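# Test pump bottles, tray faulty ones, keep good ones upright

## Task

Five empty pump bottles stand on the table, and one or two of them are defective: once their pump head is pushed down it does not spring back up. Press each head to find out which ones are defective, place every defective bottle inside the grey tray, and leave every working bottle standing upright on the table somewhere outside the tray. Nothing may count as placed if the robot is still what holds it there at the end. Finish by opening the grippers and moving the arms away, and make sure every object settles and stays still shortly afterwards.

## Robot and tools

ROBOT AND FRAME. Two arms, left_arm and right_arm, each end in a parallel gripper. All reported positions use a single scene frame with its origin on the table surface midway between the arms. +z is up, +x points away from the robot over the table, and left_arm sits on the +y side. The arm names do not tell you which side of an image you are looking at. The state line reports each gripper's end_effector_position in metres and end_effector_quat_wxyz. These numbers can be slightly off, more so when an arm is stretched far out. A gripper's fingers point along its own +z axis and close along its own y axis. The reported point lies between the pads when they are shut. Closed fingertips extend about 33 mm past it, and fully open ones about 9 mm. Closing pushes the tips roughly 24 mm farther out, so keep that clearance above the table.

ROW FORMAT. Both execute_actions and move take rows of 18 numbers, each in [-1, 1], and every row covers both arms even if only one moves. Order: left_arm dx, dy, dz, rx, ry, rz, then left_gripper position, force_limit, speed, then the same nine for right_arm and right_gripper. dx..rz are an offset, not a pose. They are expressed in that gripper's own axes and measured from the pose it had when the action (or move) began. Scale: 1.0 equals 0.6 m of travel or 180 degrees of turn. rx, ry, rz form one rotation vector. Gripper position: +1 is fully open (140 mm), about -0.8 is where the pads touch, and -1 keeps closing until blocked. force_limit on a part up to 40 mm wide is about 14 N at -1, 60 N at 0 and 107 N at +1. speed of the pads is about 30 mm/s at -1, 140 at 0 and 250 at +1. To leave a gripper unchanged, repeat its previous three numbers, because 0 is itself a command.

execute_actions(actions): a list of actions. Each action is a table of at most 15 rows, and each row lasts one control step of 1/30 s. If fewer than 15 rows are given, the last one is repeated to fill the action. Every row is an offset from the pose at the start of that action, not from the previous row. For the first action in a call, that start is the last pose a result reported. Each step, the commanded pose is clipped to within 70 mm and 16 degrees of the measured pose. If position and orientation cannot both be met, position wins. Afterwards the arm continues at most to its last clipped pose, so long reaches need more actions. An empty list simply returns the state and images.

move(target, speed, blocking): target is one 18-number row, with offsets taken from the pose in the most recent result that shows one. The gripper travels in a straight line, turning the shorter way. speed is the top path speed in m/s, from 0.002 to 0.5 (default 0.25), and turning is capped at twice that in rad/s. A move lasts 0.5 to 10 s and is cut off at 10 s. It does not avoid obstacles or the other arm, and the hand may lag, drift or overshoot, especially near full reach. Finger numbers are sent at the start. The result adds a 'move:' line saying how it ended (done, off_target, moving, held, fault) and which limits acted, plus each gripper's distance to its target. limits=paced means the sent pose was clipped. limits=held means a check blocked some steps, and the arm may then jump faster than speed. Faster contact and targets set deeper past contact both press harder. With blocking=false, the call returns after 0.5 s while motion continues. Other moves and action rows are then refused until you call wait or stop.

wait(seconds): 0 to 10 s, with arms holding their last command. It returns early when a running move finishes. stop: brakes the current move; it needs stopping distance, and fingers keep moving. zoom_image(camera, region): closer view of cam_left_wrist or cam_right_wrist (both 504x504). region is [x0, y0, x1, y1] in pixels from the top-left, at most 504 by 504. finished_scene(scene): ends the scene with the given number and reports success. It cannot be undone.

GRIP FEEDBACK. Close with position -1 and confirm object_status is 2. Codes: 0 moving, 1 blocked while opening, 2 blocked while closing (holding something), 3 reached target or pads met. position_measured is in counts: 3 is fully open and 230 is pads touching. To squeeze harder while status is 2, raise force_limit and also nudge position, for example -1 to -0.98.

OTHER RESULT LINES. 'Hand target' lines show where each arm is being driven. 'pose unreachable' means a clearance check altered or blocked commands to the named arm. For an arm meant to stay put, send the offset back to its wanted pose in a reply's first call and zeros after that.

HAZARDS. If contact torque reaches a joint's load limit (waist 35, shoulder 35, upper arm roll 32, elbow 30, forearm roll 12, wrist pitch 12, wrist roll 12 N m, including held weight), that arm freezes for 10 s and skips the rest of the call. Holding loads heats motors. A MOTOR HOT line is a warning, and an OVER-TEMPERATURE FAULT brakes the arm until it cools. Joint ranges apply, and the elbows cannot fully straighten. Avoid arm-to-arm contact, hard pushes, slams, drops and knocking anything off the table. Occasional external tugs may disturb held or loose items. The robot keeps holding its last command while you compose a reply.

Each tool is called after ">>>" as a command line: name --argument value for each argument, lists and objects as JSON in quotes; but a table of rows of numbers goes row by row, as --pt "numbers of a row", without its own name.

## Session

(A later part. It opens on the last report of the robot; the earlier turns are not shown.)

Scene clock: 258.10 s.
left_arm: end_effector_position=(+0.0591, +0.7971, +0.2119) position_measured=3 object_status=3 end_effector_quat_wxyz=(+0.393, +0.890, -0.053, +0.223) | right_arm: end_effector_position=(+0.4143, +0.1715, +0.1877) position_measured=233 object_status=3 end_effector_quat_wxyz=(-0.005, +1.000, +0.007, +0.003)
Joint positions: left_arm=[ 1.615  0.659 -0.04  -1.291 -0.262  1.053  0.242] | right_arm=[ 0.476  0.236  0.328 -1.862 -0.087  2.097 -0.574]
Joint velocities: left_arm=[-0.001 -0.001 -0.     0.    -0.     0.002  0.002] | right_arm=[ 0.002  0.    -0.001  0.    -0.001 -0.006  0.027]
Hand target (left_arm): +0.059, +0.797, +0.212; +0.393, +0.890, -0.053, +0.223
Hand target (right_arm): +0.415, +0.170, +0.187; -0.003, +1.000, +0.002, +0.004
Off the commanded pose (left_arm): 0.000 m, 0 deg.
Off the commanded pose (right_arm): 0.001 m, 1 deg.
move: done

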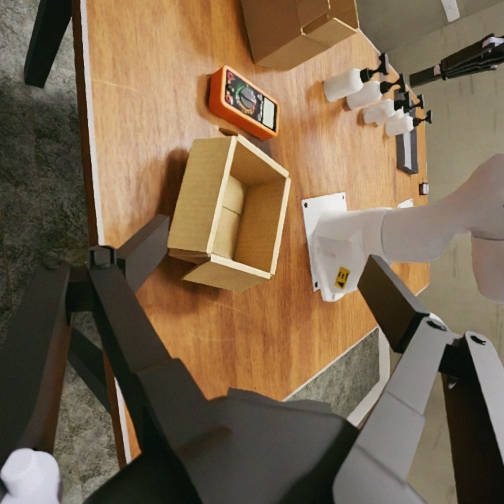

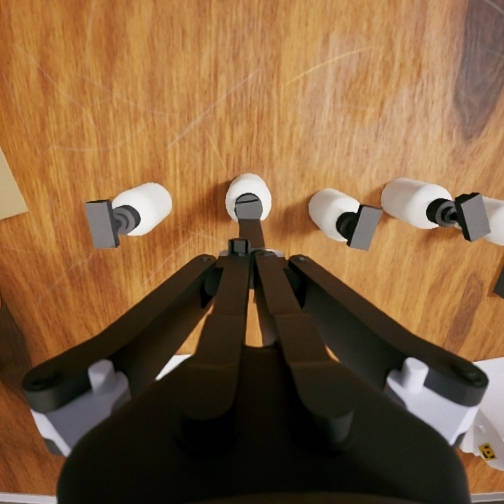

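>>> move --target '[0,0,0,0,0,0,1,0,0,0.008,0,0.0495,0,0,0.004,-1,0,1]' --speed 0.04

>>> zoom_image --camera "cam_left_wrist" --region '[340, 40, 464, 140]'

>>> move --target '[0,0,0,0,0,0,1,0,0,0,0,-0.048,0,0,0,-1,0,1]' --speed 0.08

>>> zoom_image --camera "cam_left_wrist" --region '[340, 40, 464, 140]'

Scene clock: 266.60 s.
left_arm: end_effector_position=(+0.0591, +0.7971, +0.2119) position_measured=3 object_status=3 end_effector_quat_wxyz=(+0.393, +0.890, -0.053, +0.223) | right_arm: end_effector_position=(+0.4187, +0.1737, +0.1625) position_measured=233 object_status=3 end_effector_quat_wxyz=(-0.008, +1.000, +0.003, +0.004)
Joint positions: left_arm=[ 1.615  0.659 -0.04  -1.291 -0.262  1.053  0.242] | right_arm=[ 0.476  0.273  0.323 -1.88  -0.099  2.154 -0.562]
Joint velocities: left_arm=[ 0.     0.    -0.001  0.001 -0.002 -0.    -0.   ] | right_arm=[-0.     0.002 -0.002  0.    -0.005  0.014  0.003]
Hand target (left_arm): +0.059, +0.797, +0.212; +0.393, +0.890, -0.053, +0.223
Hand target (right_arm): +0.419, +0.172, +0.158; -0.005, +1.000, +0.001, +0.003
Off the commanded pose (left_arm): 0.000 m, 0 deg.
Off the commanded pose (right_arm): 0.005 m, 0 deg.
move: off_target (right_arm)

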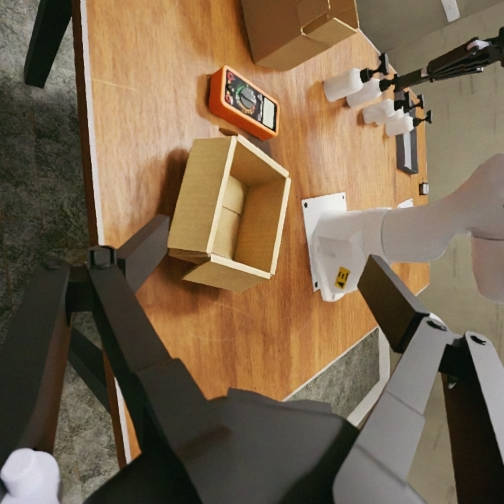

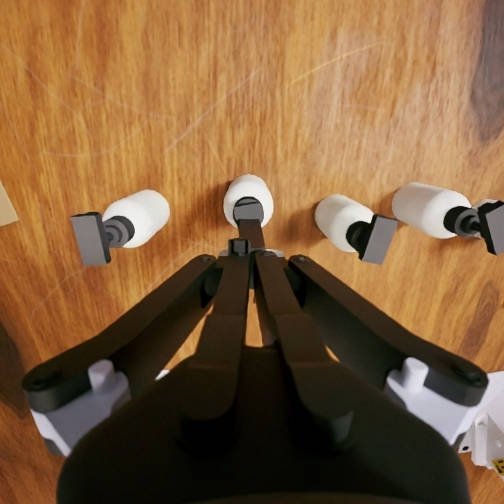

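Region (340, 40, 464, 140) of cam_left_wrist's 504x504 image, scaled by 4.065, with more detail than that image has; it fills the top 406 rows of this view, and the rest is white.

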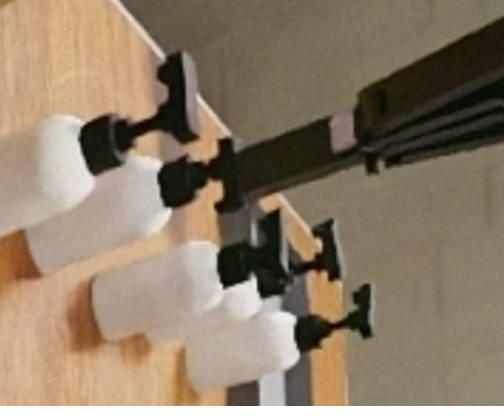

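Scene clock: 267.50 s.
left_arm: end_effector_position=(+0.0591, +0.7971, +0.2119) position_measured=3 object_status=3 end_effector_quat_wxyz=(+0.393, +0.890, -0.053, +0.223) | right_arm: end_effector_position=(+0.4197, +0.1734, +0.1906) position_measured=233 object_status=3 end_effector_quat_wxyz=(-0.008, +1.000, +0.002, +0.006)
Joint positions: left_arm=[ 1.615  0.659 -0.04  -1.291 -0.262  1.053  0.242] | right_arm=[ 0.476  0.241  0.323 -1.848 -0.088  2.095 -0.567]
Joint velocities: left_arm=[ 0.     0.     0.001  0.001 -0.    -0.     0.002] | right_arm=[ 0.     0.001  0.001  0.     0.001 -0.01  -0.005]
Hand target (left_arm): +0.059, +0.797, +0.212; +0.393, +0.890, -0.053, +0.223
Hand target (right_arm): +0.418, +0.173, +0.191; -0.008, +1.000, +0.003, +0.004
Off the commanded pose (left_arm): 0.000 m, 0 deg.
Off the commanded pose (right_arm): 0.001 m, 0 deg.
move: done

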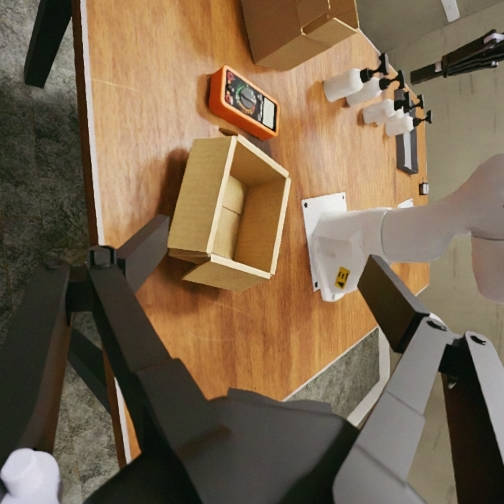

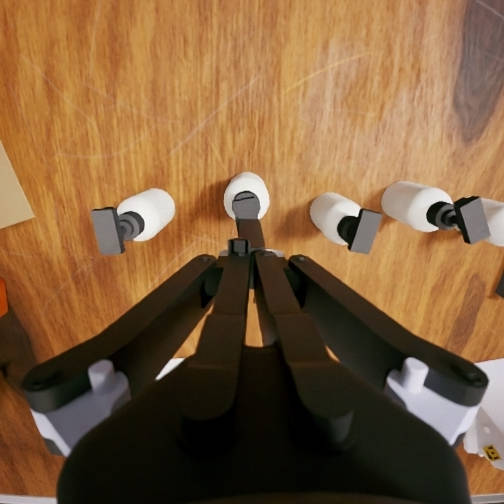

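Region (340, 40, 464, 140) of cam_left_wrist's 504x504 image, scaled by 4.065, with more detail than that image has; it fills the top 406 rows of this view, and the rest is white.

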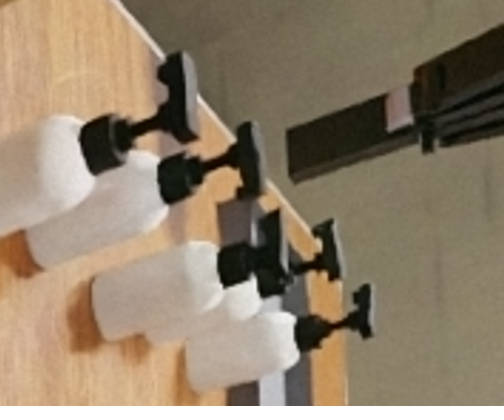

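>>> move --target '[0,0,0,0,0,0,1,0,0,-0.0178,-0.2027,0.005,-0.0051,-0.0038,0.0013,-1,0,1]' --speed 0.2

>>> zoom_image --camera "cam_left_wrist" --region '[320, 20, 444, 120]'

>>> zoom_image --camera "cam_right_wrist" --region '[190, 160, 310, 260]'

Scene clock: 275.57 s.
left_arm: end_effector_position=(+0.0591, +0.7971, +0.2119) position_measured=3 object_status=3 end_effector_quat_wxyz=(+0.393, +0.890, -0.053, +0.223) | right_arm: end_effector_position=(+0.4091, +0.2966, +0.1902) position_measured=233 object_status=3 end_effector_quat_wxyz=(-0.003, +1.000, +0.005, +0.000)
Joint positions: left_arm=[ 1.615  0.659 -0.04  -1.291 -0.262  1.053  0.242] | right_arm=[ 0.678  0.592  0.287 -1.321 -0.165  1.894 -0.436]
Joint velocities: left_arm=[ 0.001  0.001  0.    -0.001  0.001 -0.001  0.002] | right_arm=[ 0.006  0.002 -0.002  0.001  0.    -0.013  0.017]
Hand target (left_arm): +0.059, +0.797, +0.212; +0.393, +0.890, -0.053, +0.223
Hand target (right_arm): +0.409, +0.295, +0.189; +0.000, +1.000, +0.000, -0.000
Off the commanded pose (left_arm): 0.000 m, 0 deg.
Off the commanded pose (right_arm): 0.002 m, 1 deg.
move: done

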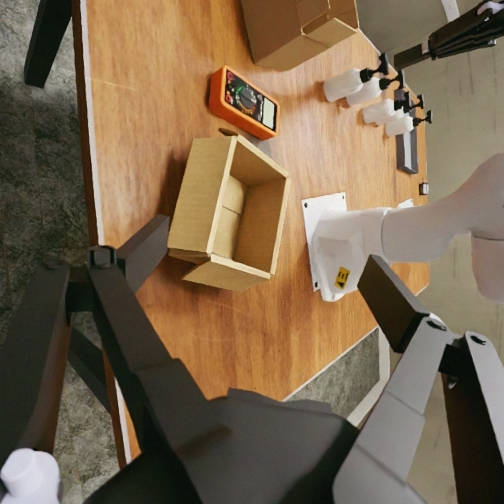

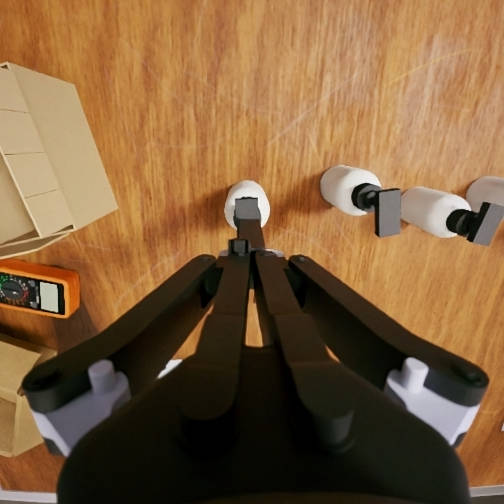

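Region (320, 20, 444, 120) of cam_left_wrist's 504x504 image, scaled by 4.065, with more detail than that image has; it fills the top 406 rows of this view, and the rest is white.

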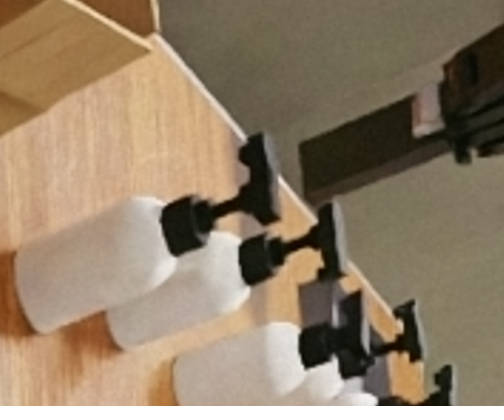

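Region (190, 160, 310, 260) of cam_right_wrist's 504x504 image, scaled by 4.200, with more detail than that image has.

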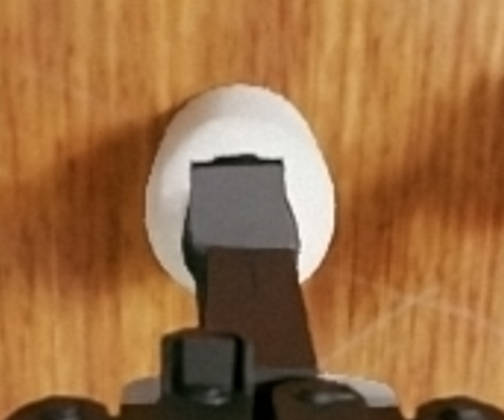

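>>> move --target '[0,0,0,0,0,0,1,0,0,-0.002,-0.001,0.0553,-0.002,0,0.003,-1,0,1]' --speed 0.04

>>> zoom_image --camera "cam_left_wrist" --region '[320, 20, 444, 120]'

>>> move --target '[0,0,0,0,0,0,1,0,0,0,0,-0.05,0,0,0,-1,0,1]' --speed 0.08

>>> zoom_image --camera "cam_left_wrist" --region '[320, 20, 444, 120]'

Scene clock: 280.53 s.
left_arm: end_effector_position=(+0.0591, +0.7971, +0.2119) position_measured=3 object_status=3 end_effector_quat_wxyz=(+0.393, +0.890, -0.053, +0.223) | right_arm: end_effector_position=(+0.4071, +0.2975, +0.1597) position_measured=233 object_status=3 end_effector_quat_wxyz=(-0.000, +1.000, +0.002, -0.001)
Joint positions: left_arm=[ 1.615  0.659 -0.04  -1.291 -0.262  1.053  0.242] | right_arm=[ 0.683  0.616  0.28  -1.359 -0.17   1.95  -0.423]
Joint velocities: left_arm=[-0.002 -0.     0.001 -0.001 -0.001 -0.    -0.001] | right_arm=[ 0.002  0.    -0.003 -0.002 -0.001  0.013  0.005]
Hand target (left_arm): +0.059, +0.797, +0.212; +0.393, +0.890, -0.053, +0.223
Hand target (right_arm): +0.408, +0.297, +0.157; +0.001, +1.000, -0.000, +0.000
Off the commanded pose (left_arm): 0.000 m, 0 deg.
Off the commanded pose (right_arm): 0.003 m, 0 deg.
move: done

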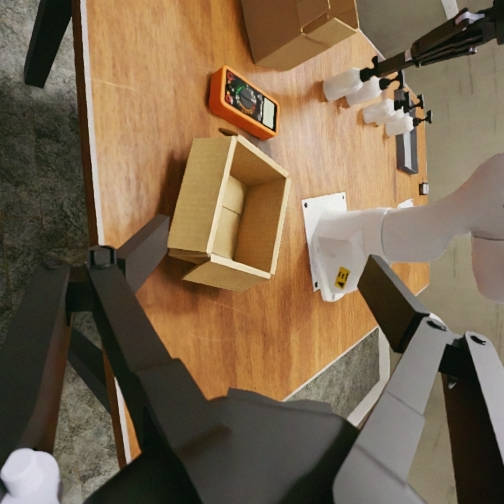

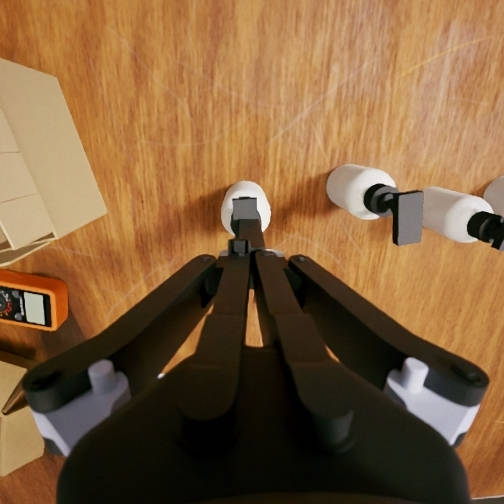

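Region (320, 20, 444, 120) of cam_left_wrist's 504x504 image, scaled by 4.065, with more detail than that image has; it fills the top 406 rows of this view, and the rest is white.

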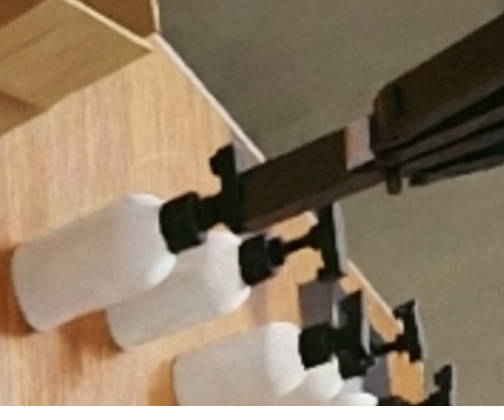

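Scene clock: 281.43 s.
left_arm: end_effector_position=(+0.0591, +0.7971, +0.2119) position_measured=3 object_status=3 end_effector_quat_wxyz=(+0.393, +0.890, -0.053, +0.223) | right_arm: end_effector_position=(+0.4093, +0.2976, +0.1894) position_measured=233 object_status=3 end_effector_quat_wxyz=(-0.001, +1.000, -0.000, +0.001)
Joint positions: left_arm=[ 1.615  0.659 -0.04  -1.291 -0.262  1.053  0.242] | right_arm=[ 0.683  0.598  0.285 -1.312 -0.169  1.89  -0.424]
Joint velocities: left_arm=[ 0.001 -0.001  0.    -0.     0.002 -0.     0.   ] | right_arm=[-0.001 -0.001  0.003 -0.    -0.    -0.013 -0.   ]
Hand target (left_arm): +0.059, +0.797, +0.212; +0.393, +0.890, -0.053, +0.223
Hand target (right_arm): +0.407, +0.297, +0.190; -0.000, +1.000, +0.002, -0.001
Off the commanded pose (left_arm): 0.000 m, 0 deg.
Off the commanded pose (right_arm): 0.002 m, 0 deg.
move: done

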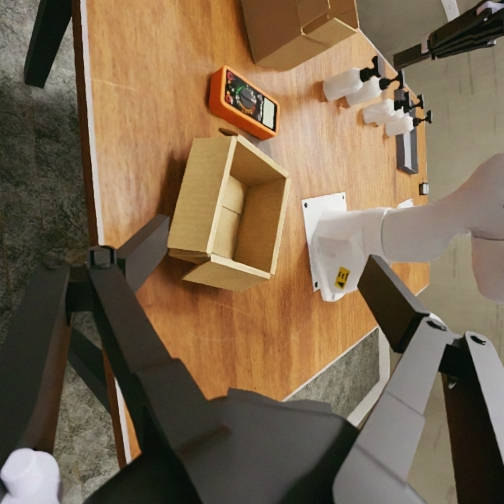

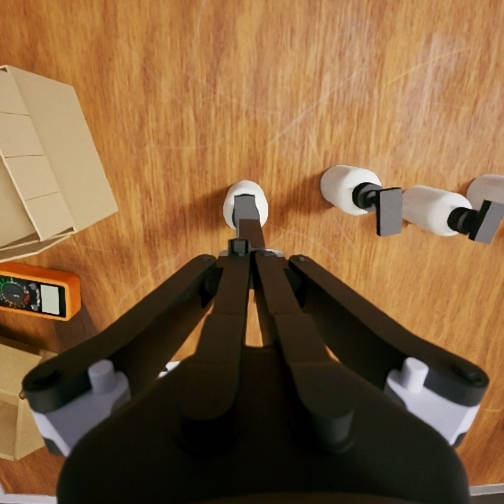

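Region (320, 20, 444, 120) of cam_left_wrist's 504x504 image, scaled by 4.065, with more detail than that image has; it fills the top 406 rows of this view, and the rest is white.

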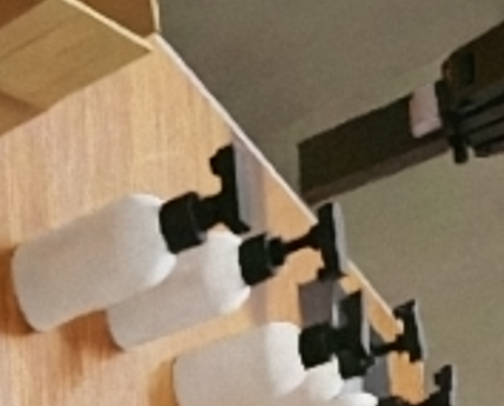

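>>> move --target '[0,0,0,0,0,0,1,0,0,-0.002,-0.005,0.095,0,0,0,0.17,0,1]' --speed 0.1

>>> zoom_image --camera "cam_left_wrist" --region '[300, 0, 460, 130]'

Scene clock: 302.23 s.
left_arm: end_effector_position=(+0.0591, +0.7971, +0.2119) position_measured=3 object_status=3 end_effector_quat_wxyz=(+0.393, +0.890, -0.053, +0.223) | right_arm: end_effector_position=(+0.4068, +0.2999, +0.1322) position_measured=108 object_status=3 end_effector_quat_wxyz=(+0.000, +1.000, +0.002, -0.002)
Joint positions: left_arm=[ 1.615  0.659 -0.04  -1.291 -0.262  1.053  0.242] | right_arm=[ 0.686  0.647  0.277 -1.38  -0.179  2.    -0.416]
Joint velocities: left_arm=[ 0.     0.001  0.001 -0.001  0.     0.     0.001] | right_arm=[ 0.002 -0.    -0.002  0.    -0.002  0.011  0.002]
Hand target (left_arm): +0.059, +0.797, +0.212; +0.393, +0.890, -0.053, +0.223
Hand target (right_arm): +0.408, +0.301, +0.132; -0.001, +1.000, -0.000, +0.001
Off the commanded pose (left_arm): 0.000 m, 0 deg.
Off the commanded pose (right_arm): 0.002 m, 0 deg.
move: done

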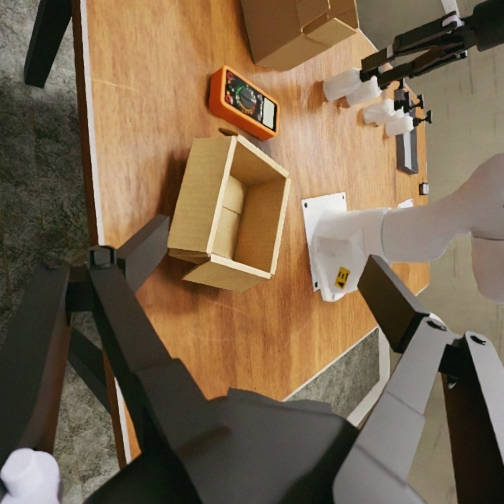

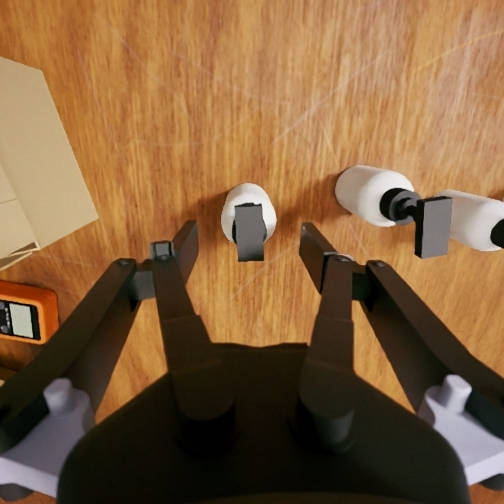

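Region (300, 0, 460, 130) of cam_left_wrist's 504x504 image, scaled by 3.150, with more detail than that image has; it fills the top 410 rows of this view, and the rest is white.

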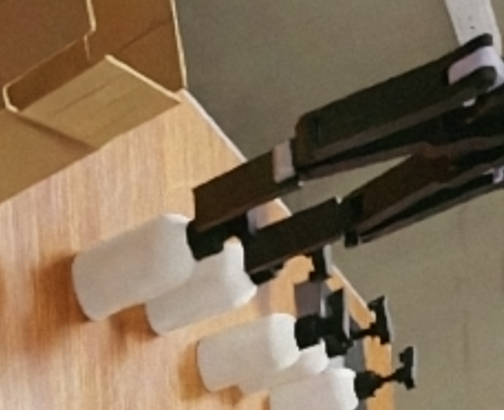

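>>> move --target '[0,0,0,0,0,0,1,0,0,0.002,0,0.097,0,0.001,0.001,0.08,0,1]' --speed 0.12

>>> execute_actions --actions '[[[0,0,0,0,0,0,1,0,0,0,0,0,0,0,0,-1,0,0]]]'

>>> zoom_image --camera "cam_left_wrist" --region '[300, 0, 460, 130]'

Scene clock: 306.87 s.
left_arm: end_effector_position=(+0.0591, +0.7971, +0.2119) position_measured=3 object_status=3 end_effector_quat_wxyz=(+0.393, +0.890, -0.053, +0.223) | right_arm: end_effector_position=(+0.4062, +0.2988, +0.0732) position_measured=119 object_status=3 end_effector_quat_wxyz=(+0.002, +1.000, +0.002, -0.003)
Joint positions: left_arm=[ 1.615  0.659 -0.04  -1.291 -0.262  1.053  0.242] | right_arm=[ 0.691  0.71   0.262 -1.429 -0.193  2.106 -0.407]
Joint velocities: left_arm=[-0.002 -0.     0.002  0.001 -0.     0.001 -0.   ] | right_arm=[ 0.002 -0.002 -0.002 -0.001  0.001  0.011  0.004]
Hand target (left_arm): +0.059, +0.797, +0.212; +0.393, +0.890, -0.053, +0.223
Hand target (right_arm): +0.408, +0.300, +0.074; +0.000, +1.000, -0.000, +0.000
Off the commanded pose (left_arm): 0.000 m, 0 deg.
Off the commanded pose (right_arm): 0.002 m, 0 deg.
move: done

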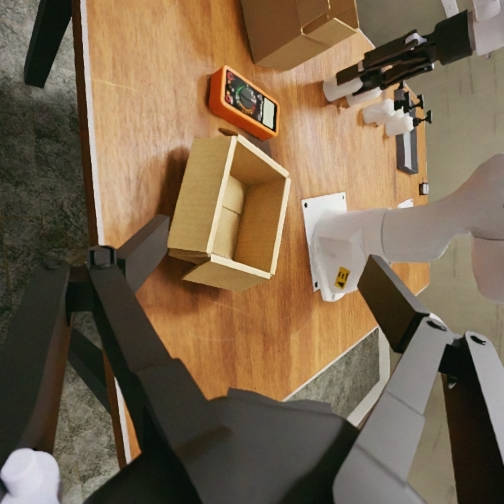

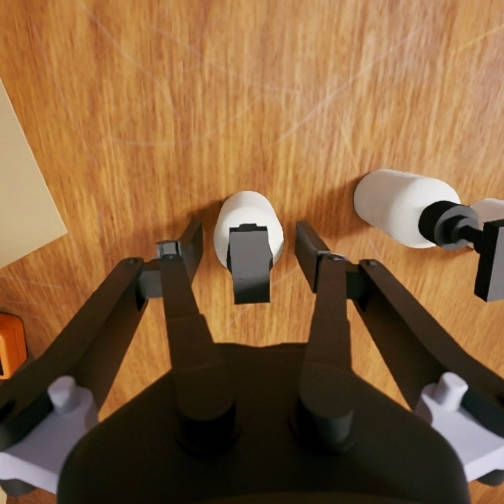

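Scene clock: 307.37 s.
left_arm: end_effector_position=(+0.0591, +0.7971, +0.2119) position_measured=3 object_status=3 end_effector_quat_wxyz=(+0.393, +0.890, -0.053, +0.223) | right_arm: end_effector_position=(+0.4063, +0.2991, +0.0739) position_measured=160 object_status=2 end_effector_quat_wxyz=(+0.002, +1.000, +0.002, -0.003)
Joint positions: left_arm=[ 1.615  0.659 -0.04  -1.291 -0.262  1.053  0.242] | right_arm=[ 0.691  0.709  0.262 -1.428 -0.193  2.106 -0.407]
Joint velocities: left_arm=[-0.    -0.    -0.    -0.     0.     0.001  0.001] | right_arm=[-0.    -0.     0.     0.001 -0.001 -0.     0.   ]
Hand target (left_arm): +0.059, +0.797, +0.212; +0.393, +0.890, -0.053, +0.223
Hand target (right_arm): +0.406, +0.299, +0.073; +0.002, +1.000, +0.002, -0.003
Off the commanded pose (left_arm): 0.000 m, 0 deg.
Off the commanded pose (right_arm): 0.001 m, 0 deg.

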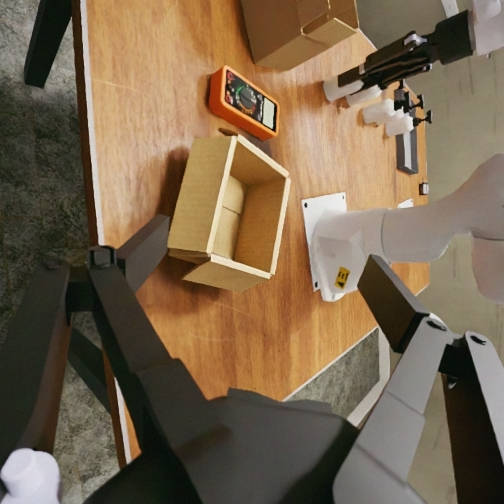

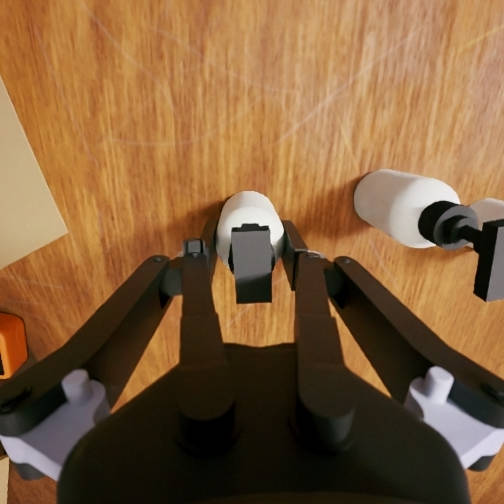

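Region (300, 0, 460, 130) of cam_left_wrist's 504x504 image, scaled by 3.150, with more detail than that image has; it fills the top 410 rows of this view, and the rest is white.

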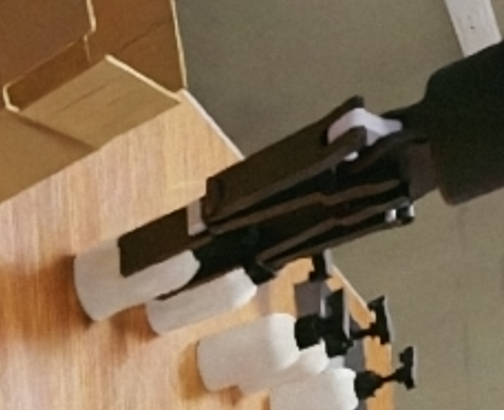

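>>> move --target '[0,0,0,0,0,0,1,0,0,0.022,0.015,-0.277,0.001,0.002,0.001,-1,0,0]' --speed 0.25

>>> move --target '[0,0,0,0,0,0,1,0,0,0.15,1.0,0.025,0,0,0,-1,0,0]' --speed 0.4

Scene clock: 354.37 s.
left_arm: end_effector_position=(+0.0591, +0.7971, +0.2119) position_measured=3 object_status=3 end_effector_quat_wxyz=(+0.393, +0.890, -0.053, +0.223) | right_arm: end_effector_position=(+0.4219, +0.2907, +0.2398) position_measured=160 object_status=2 end_effector_quat_wxyz=(-0.001, +1.000, -0.003, +0.003)
Joint positions: left_arm=[ 1.615  0.659 -0.04  -1.291 -0.262  1.053  0.242] | right_arm=[ 0.677  0.585  0.281 -1.202 -0.161  1.77  -0.446]
Joint velocities: left_arm=[-0.001  0.001  0.    -0.     0.     0.001 -0.   ] | right_arm=[ 0.    -0.001  0.002  0.001  0.001 -0.011 -0.004]
Hand target (left_arm): +0.059, +0.797, +0.212; +0.393, +0.890, -0.053, +0.223
Hand target (right_arm): +0.420, +0.291, +0.240; -0.000, +1.000, +0.000, +0.000
Off the commanded pose (left_arm): 0.000 m, 0 deg.
Off the commanded pose (right_arm): 0.001 m, 0 deg.
move: done

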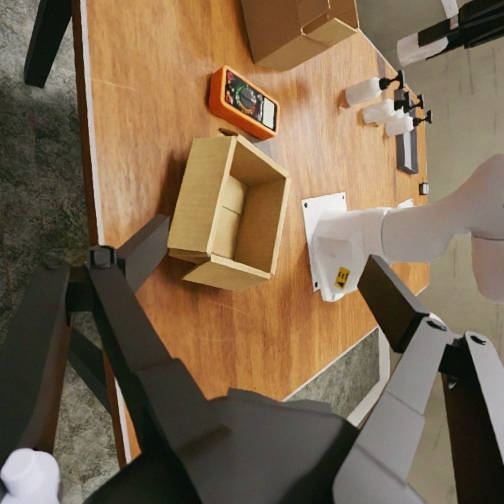

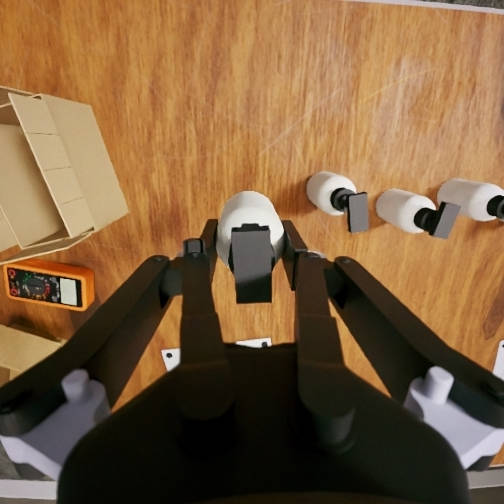

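Scene clock: 357.00 s.
left_arm: end_effector_position=(+0.0591, +0.7971, +0.2119) position_measured=3 object_status=3 end_effector_quat_wxyz=(+0.393, +0.890, -0.053, +0.223) | right_arm: end_effector_position=(+0.5030, -0.3091, +0.2229) position_measured=160 object_status=2 end_effector_quat_wxyz=(-0.003, +1.000, -0.011, +0.000)
Joint positions: left_arm=[ 1.615  0.659 -0.04  -1.291 -0.262  1.053  0.242] | right_arm=[ 0.217 -0.324 -0.322 -2.392 -0.109  2.083 -1.411]
Joint velocities: left_arm=[-0.001  0.001 -0.002  0.     0.001 -0.    -0.001] | right_arm=[-0.001  0.     0.001 -0.     0.    -0.001 -0.029]
Hand target (left_arm): +0.059, +0.797, +0.212; +0.393, +0.890, -0.053, +0.223
Hand target (right_arm): +0.505, -0.310, +0.224; -0.002, +1.000, -0.003, +0.003
Off the commanded pose (left_arm): 0.000 m, 0 deg.
Off the commanded pose (right_arm): 0.006 m, 1 deg.
move: off_target (right_arm)

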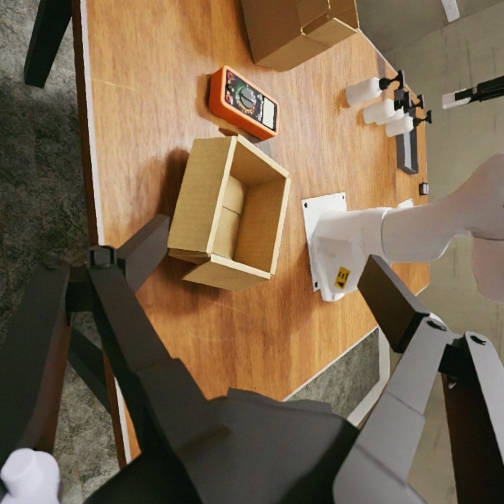

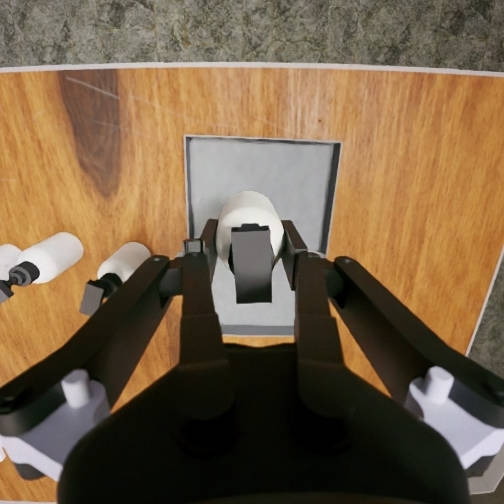

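>>> move --target '[0,0,0,0,0,0,1,0,0,0,0.025,0.2215,-0.002,0,-0.007,-1,0,0]' --speed 0.2

>>> zoom_image --camera "cam_left_wrist" --region '[380, 80, 480, 180]'

Scene clock: 361.30 s.
left_arm: end_effector_position=(+0.0591, +0.7971, +0.2119) position_measured=3 object_status=3 end_effector_quat_wxyz=(+0.393, +0.890, -0.053, +0.223) | right_arm: end_effector_position=(+0.5013, -0.3243, +0.0902) position_measured=160 object_status=2 end_effector_quat_wxyz=(+0.002, +1.000, -0.003, -0.002)
Joint positions: left_arm=[ 1.615  0.659 -0.04  -1.291 -0.262  1.053  0.242] | right_arm=[ 0.221 -0.104 -0.38  -2.558 -0.068  2.456 -1.495]
Joint velocities: left_arm=[-0.001 -0.001 -0.    -0.     0.001 -0.     0.   ] | right_arm=[-0.     0.     0.001 -0.     0.004  0.012 -0.019]
Hand target (left_arm): +0.059, +0.797, +0.212; +0.393, +0.890, -0.053, +0.223
Hand target (right_arm): +0.503, -0.324, +0.090; +0.001, +1.000, -0.000, +0.001
Off the commanded pose (left_arm): 0.000 m, 0 deg.
Off the commanded pose (right_arm): 0.002 m, 1 deg.
move: done

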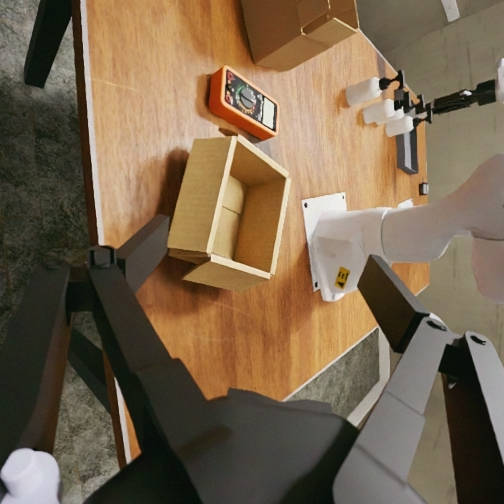

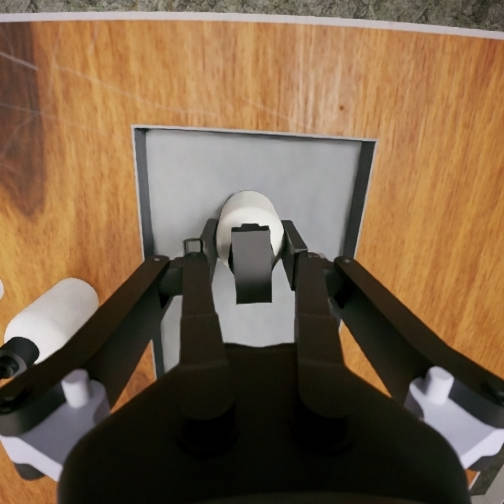

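Region (380, 80, 480, 180) of cam_left_wrist's 504x504 image, scaled by 5.040, with more detail than that image has.

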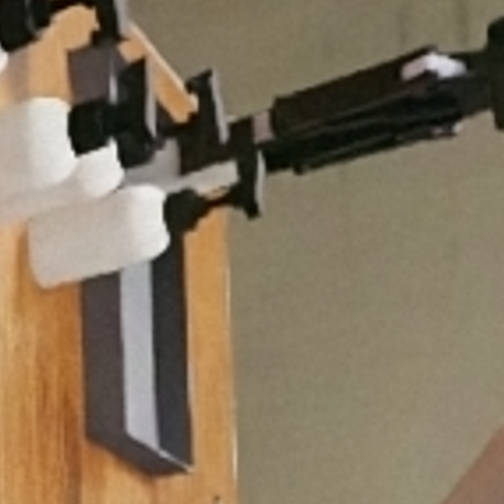

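>>> move --target '[0,0,0,0,0,0,1,0,0,0,0,0.024,0.001,0.001,-0.002,-1,0,0]' --speed 0.03

Scene clock: 363.53 s.
left_arm: end_effector_position=(+0.0591, +0.7971, +0.2119) position_measured=3 object_status=3 end_effector_quat_wxyz=(+0.393, +0.890, -0.053, +0.223) | right_arm: end_effector_position=(+0.5004, -0.3245, +0.0764) position_measured=160 object_status=2 end_effector_quat_wxyz=(+0.002, +1.000, -0.002, -0.002)
Joint positions: left_arm=[ 1.615  0.659 -0.04  -1.291 -0.262  1.053  0.242] | right_arm=[ 0.221 -0.073 -0.38  -2.569 -0.052  2.496 -1.51 ]
Joint velocities: left_arm=[ 0.001  0.001  0.    -0.001  0.001  0.     0.001] | right_arm=[ 0.001  0.001 -0.001  0.001  0.008  0.021 -0.012]
Hand target (left_arm): +0.059, +0.797, +0.212; +0.393, +0.890, -0.053, +0.223
Hand target (right_arm): +0.501, -0.325, +0.076; +0.001, +1.000, -0.000, -0.000
Off the commanded pose (left_arm): 0.000 m, 0 deg.
Off the commanded pose (right_arm): 0.001 m, 0 deg.
move: done

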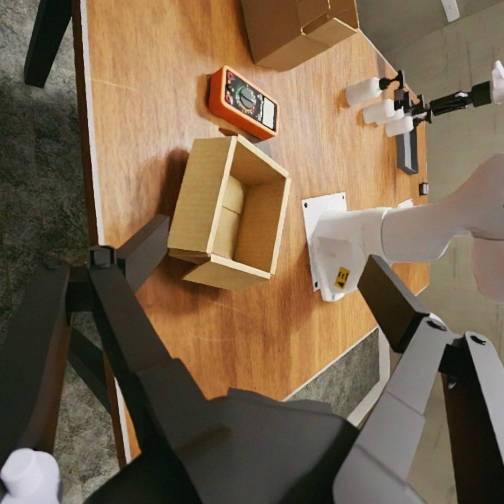

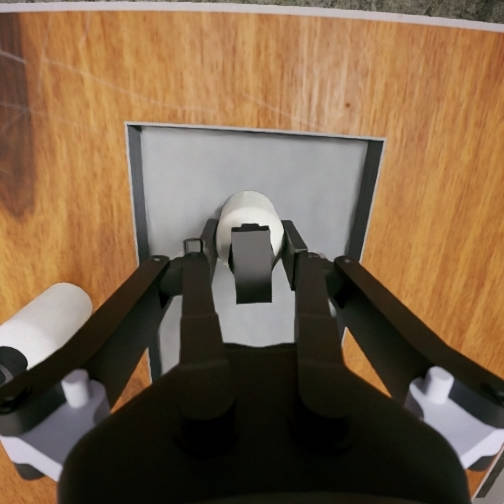

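>>> execute_actions --actions '[[[0,0,0,0,0,0,1,0,0,0,0,0.001,0,0,0,-1,0,0],[0,0,0,0,0,0,1,0,0,0,0,0.002,0,0,0,-1,0,0],[0,0,0,0,0,0,1,0,0,0,0,0.003,0,0,0,-1,0,0],[0,0,0,0,0,0,1,0,0,0,0,0.004,0,0,0,-1,0,0],[0,0,0,0,0,0,1,0,0,0,0,0.005,0,0,0,-1,0,0],[0,0,0,0,0,0,1,0,0,0,0,0.005,0,0,0,-1,0,0],[0,0,0,0,0,0,1,0,0,0,0,0.005,0,0,0,-1,0,0],[0,0,0,0,0,0,1,0,0,0,0,0.005,0,0,0,0.06,0,0.5]]]'

>>> move --target '[0,0,0,0,0,0,1,0,0,0,0,-0.19,0,0,0,0.06,0,0.5]' --speed 0.25

Scene clock: 370.80 s.
left_arm: end_effector_position=(+0.0591, +0.7971, +0.2119) position_measured=3 object_status=3 end_effector_quat_wxyz=(+0.393, +0.890, -0.053, +0.223) | right_arm: end_effector_position=(+0.5006, -0.3249, +0.0744) position_measured=122 object_status=0 end_effector_quat_wxyz=(+0.003, +1.000, +0.000, -0.002)
Joint positions: left_arm=[ 1.615  0.659 -0.04  -1.291 -0.262  1.053  0.242] | right_arm=[ 0.221 -0.067 -0.38  -2.569 -0.051  2.501 -1.514]
Joint velocities: left_arm=[ 0.     0.    -0.001  0.    -0.    -0.    -0.   ] | right_arm=[ 0.001  0.002  0.    -0.001  0.    -0.001 -0.001]
Hand target (left_arm): +0.059, +0.797, +0.212; +0.393, +0.890, -0.053, +0.223
Hand target (right_arm): +0.500, -0.325, +0.073; +0.002, +1.000, -0.002, -0.002
Off the commanded pose (left_arm): 0.000 m, 0 deg.
Off the commanded pose (right_arm): 0.001 m, 0 deg.

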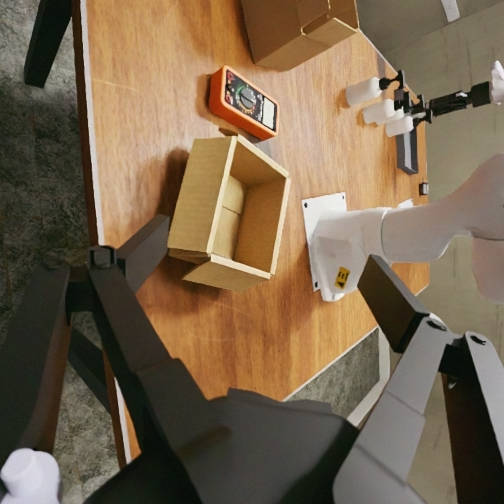

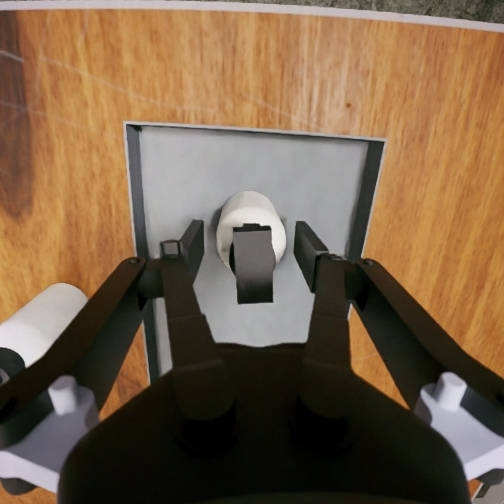

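Scene clock: 372.03 s.
left_arm: end_effector_position=(+0.0591, +0.7971, +0.2119) position_measured=3 object_status=3 end_effector_quat_wxyz=(+0.393, +0.890, -0.053, +0.223) | right_arm: end_effector_position=(+0.5017, -0.3229, +0.1878) position_measured=122 object_status=3 end_effector_quat_wxyz=(+0.000, +1.000, +0.002, -0.001)
Joint positions: left_arm=[ 1.615  0.659 -0.04  -1.291 -0.262  1.053  0.242] | right_arm=[ 0.203 -0.286 -0.345 -2.45  -0.117  2.175 -1.463]
Joint velocities: left_arm=[-0.001 -0.002  0.001 -0.    -0.001  0.     0.001] | right_arm=[-0.001  0.002 -0.001 -0.    -0.001 -0.011  0.006]
Hand target (left_arm): +0.059, +0.797, +0.212; +0.393, +0.890, -0.053, +0.223
Hand target (right_arm): +0.501, -0.324, +0.188; +0.002, +1.000, +0.000, -0.002
Off the commanded pose (left_arm): 0.000 m, 0 deg.
Off the commanded pose (right_arm): 0.002 m, 0 deg.
move: done

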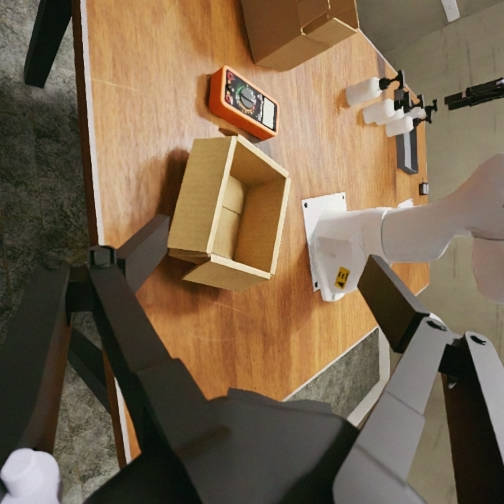

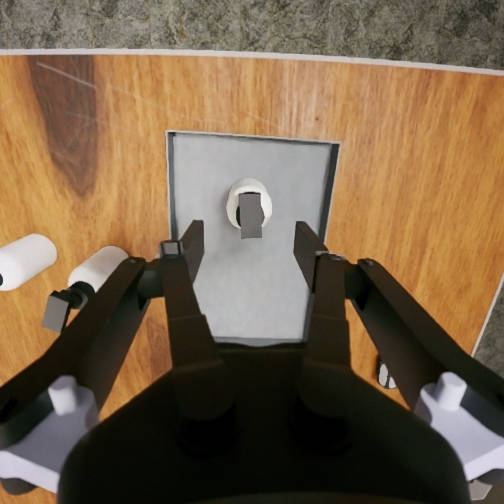

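>>> move --target '[0,0,0,0,0,0,1,0,0,-0.1585,-0.6488,-0.002,0,0.0006,0.0013,0.06,0,0.5]' --speed 0.4

>>> zoom_image --camera "cam_right_wrist" --region '[130, 140, 370, 280]'

Scene clock: 378.33 s.
left_arm: end_effector_position=(+0.0591, +0.7971, +0.2119) position_measured=3 object_status=3 end_effector_quat_wxyz=(+0.393, +0.890, -0.053, +0.223) | right_arm: end_effector_position=(+0.4079, +0.0658, +0.1881) position_measured=122 object_status=3 end_effector_quat_wxyz=(-0.001, +1.000, +0.004, -0.001)
Joint positions: left_arm=[ 1.615  0.659 -0.04  -1.291 -0.262  1.053  0.242] | right_arm=[ 0.49  -0.018  0.183 -2.176  0.008  2.158 -0.737]
Joint velocities: left_arm=[-0.     0.     0.001 -0.     0.001  0.     0.001] | right_arm=[ 0.001 -0.001 -0.     0.001  0.    -0.001  0.032]
Hand target (left_arm): +0.059, +0.797, +0.212; +0.393, +0.890, -0.053, +0.223
Hand target (right_arm): +0.407, +0.066, +0.188; +0.001, +1.000, +0.000, -0.001
Off the commanded pose (left_arm): 0.000 m, 0 deg.
Off the commanded pose (right_arm): 0.003 m, 1 deg.
move: done

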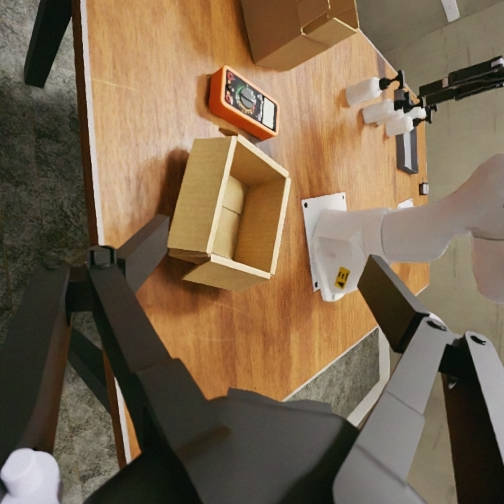

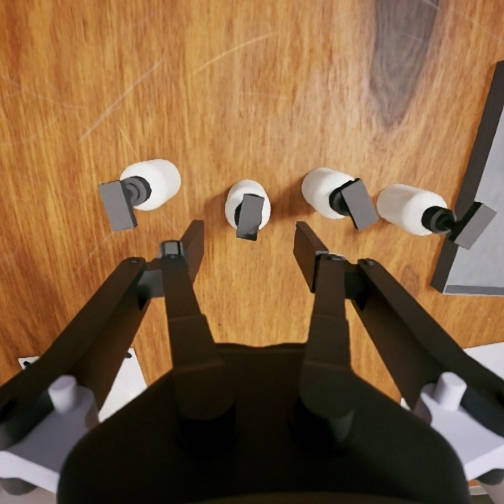

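Region (130, 140, 370, 280) of cam_right_wrist's 504x504 image, scaled by 2.100, with more detail than that image has; it fills the top 294 rows of this view, and the rest is white.

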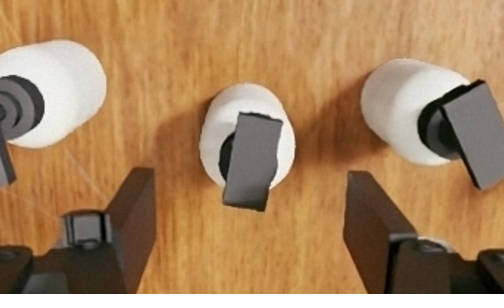

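>>> move --target '[0,0,0,0,0,0,1,0,0,-0.001,-0.003,0.1885,-0.0006,0.0006,0.0025,0.0,0,0.5]' --speed 0.2

>>> execute_actions --actions '[[[0,0,0,0,0,0,1,0,0,0,0,0,0,0,0,-1,0,0]]]'

Scene clock: 386.83 s.
left_arm: end_effector_position=(+0.0591, +0.7971, +0.2119) position_measured=3 object_status=3 end_effector_quat_wxyz=(+0.393, +0.890, -0.053, +0.223) | right_arm: end_effector_position=(+0.4060, +0.0667, +0.0752) position_measured=129 object_status=3 end_effector_quat_wxyz=(+0.001, +1.000, +0.002, -0.002)
Joint positions: left_arm=[ 1.615  0.659 -0.04  -1.291 -0.262  1.053  0.242] | right_arm=[ 0.496  0.16   0.182 -2.277 -0.041  2.43  -0.695]
Joint velocities: left_arm=[ 0.001 -0.    -0.001 -0.001 -0.001 -0.     0.002] | right_arm=[-0.     0.    -0.     0.    -0.003  0.011  0.01 ]
Hand target (left_arm): +0.059, +0.797, +0.212; +0.393, +0.890, -0.053, +0.223
Hand target (right_arm): +0.408, +0.068, +0.075; -0.000, +1.000, +0.000, +0.000
Off the commanded pose (left_arm): 0.000 m, 0 deg.
Off the commanded pose (right_arm): 0.002 m, 0 deg.
move: done

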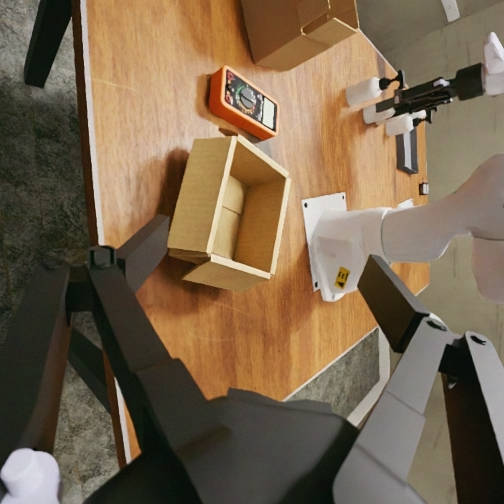

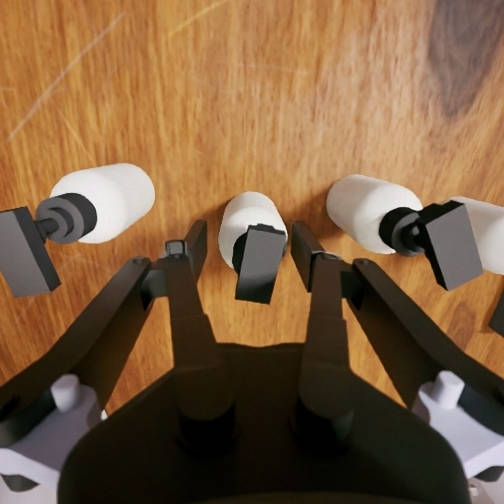

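Scene clock: 387.33 s.
left_arm: end_effector_position=(+0.0591, +0.7971, +0.2119) position_measured=3 object_status=3 end_effector_quat_wxyz=(+0.393, +0.890, -0.053, +0.223) | right_arm: end_effector_position=(+0.4062, +0.0670, +0.0757) position_measured=160 object_status=2 end_effector_quat_wxyz=(+0.000, +1.000, +0.002, -0.001)
Joint positions: left_arm=[ 1.615  0.659 -0.04  -1.291 -0.262  1.053  0.242] | right_arm=[ 0.496  0.159  0.182 -2.277 -0.041  2.43  -0.695]
Joint velocities: left_arm=[-0.    -0.001 -0.     0.001  0.002  0.001 -0.002] | right_arm=[-0.001  0.    -0.001 -0.    -0.    -0.     0.001]
Hand target (left_arm): +0.059, +0.797, +0.212; +0.393, +0.890, -0.053, +0.223
Hand target (right_arm): +0.406, +0.067, +0.075; +0.001, +1.000, +0.002, -0.002
Off the commanded pose (left_arm): 0.000 m, 0 deg.
Off the commanded pose (right_arm): 0.001 m, 0 deg.

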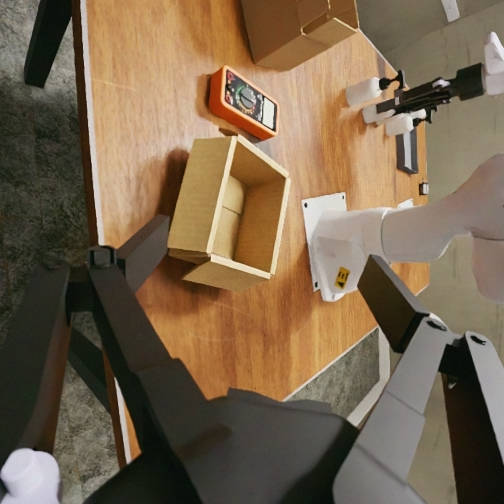

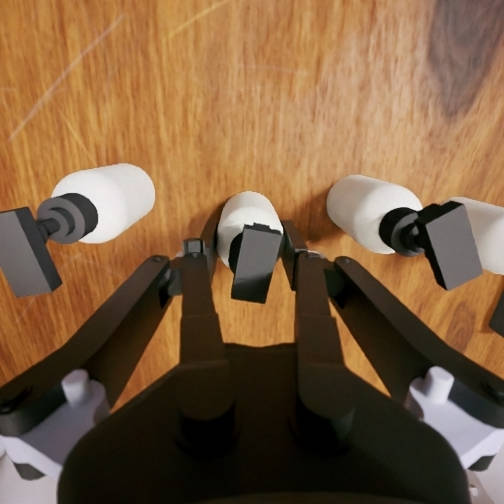

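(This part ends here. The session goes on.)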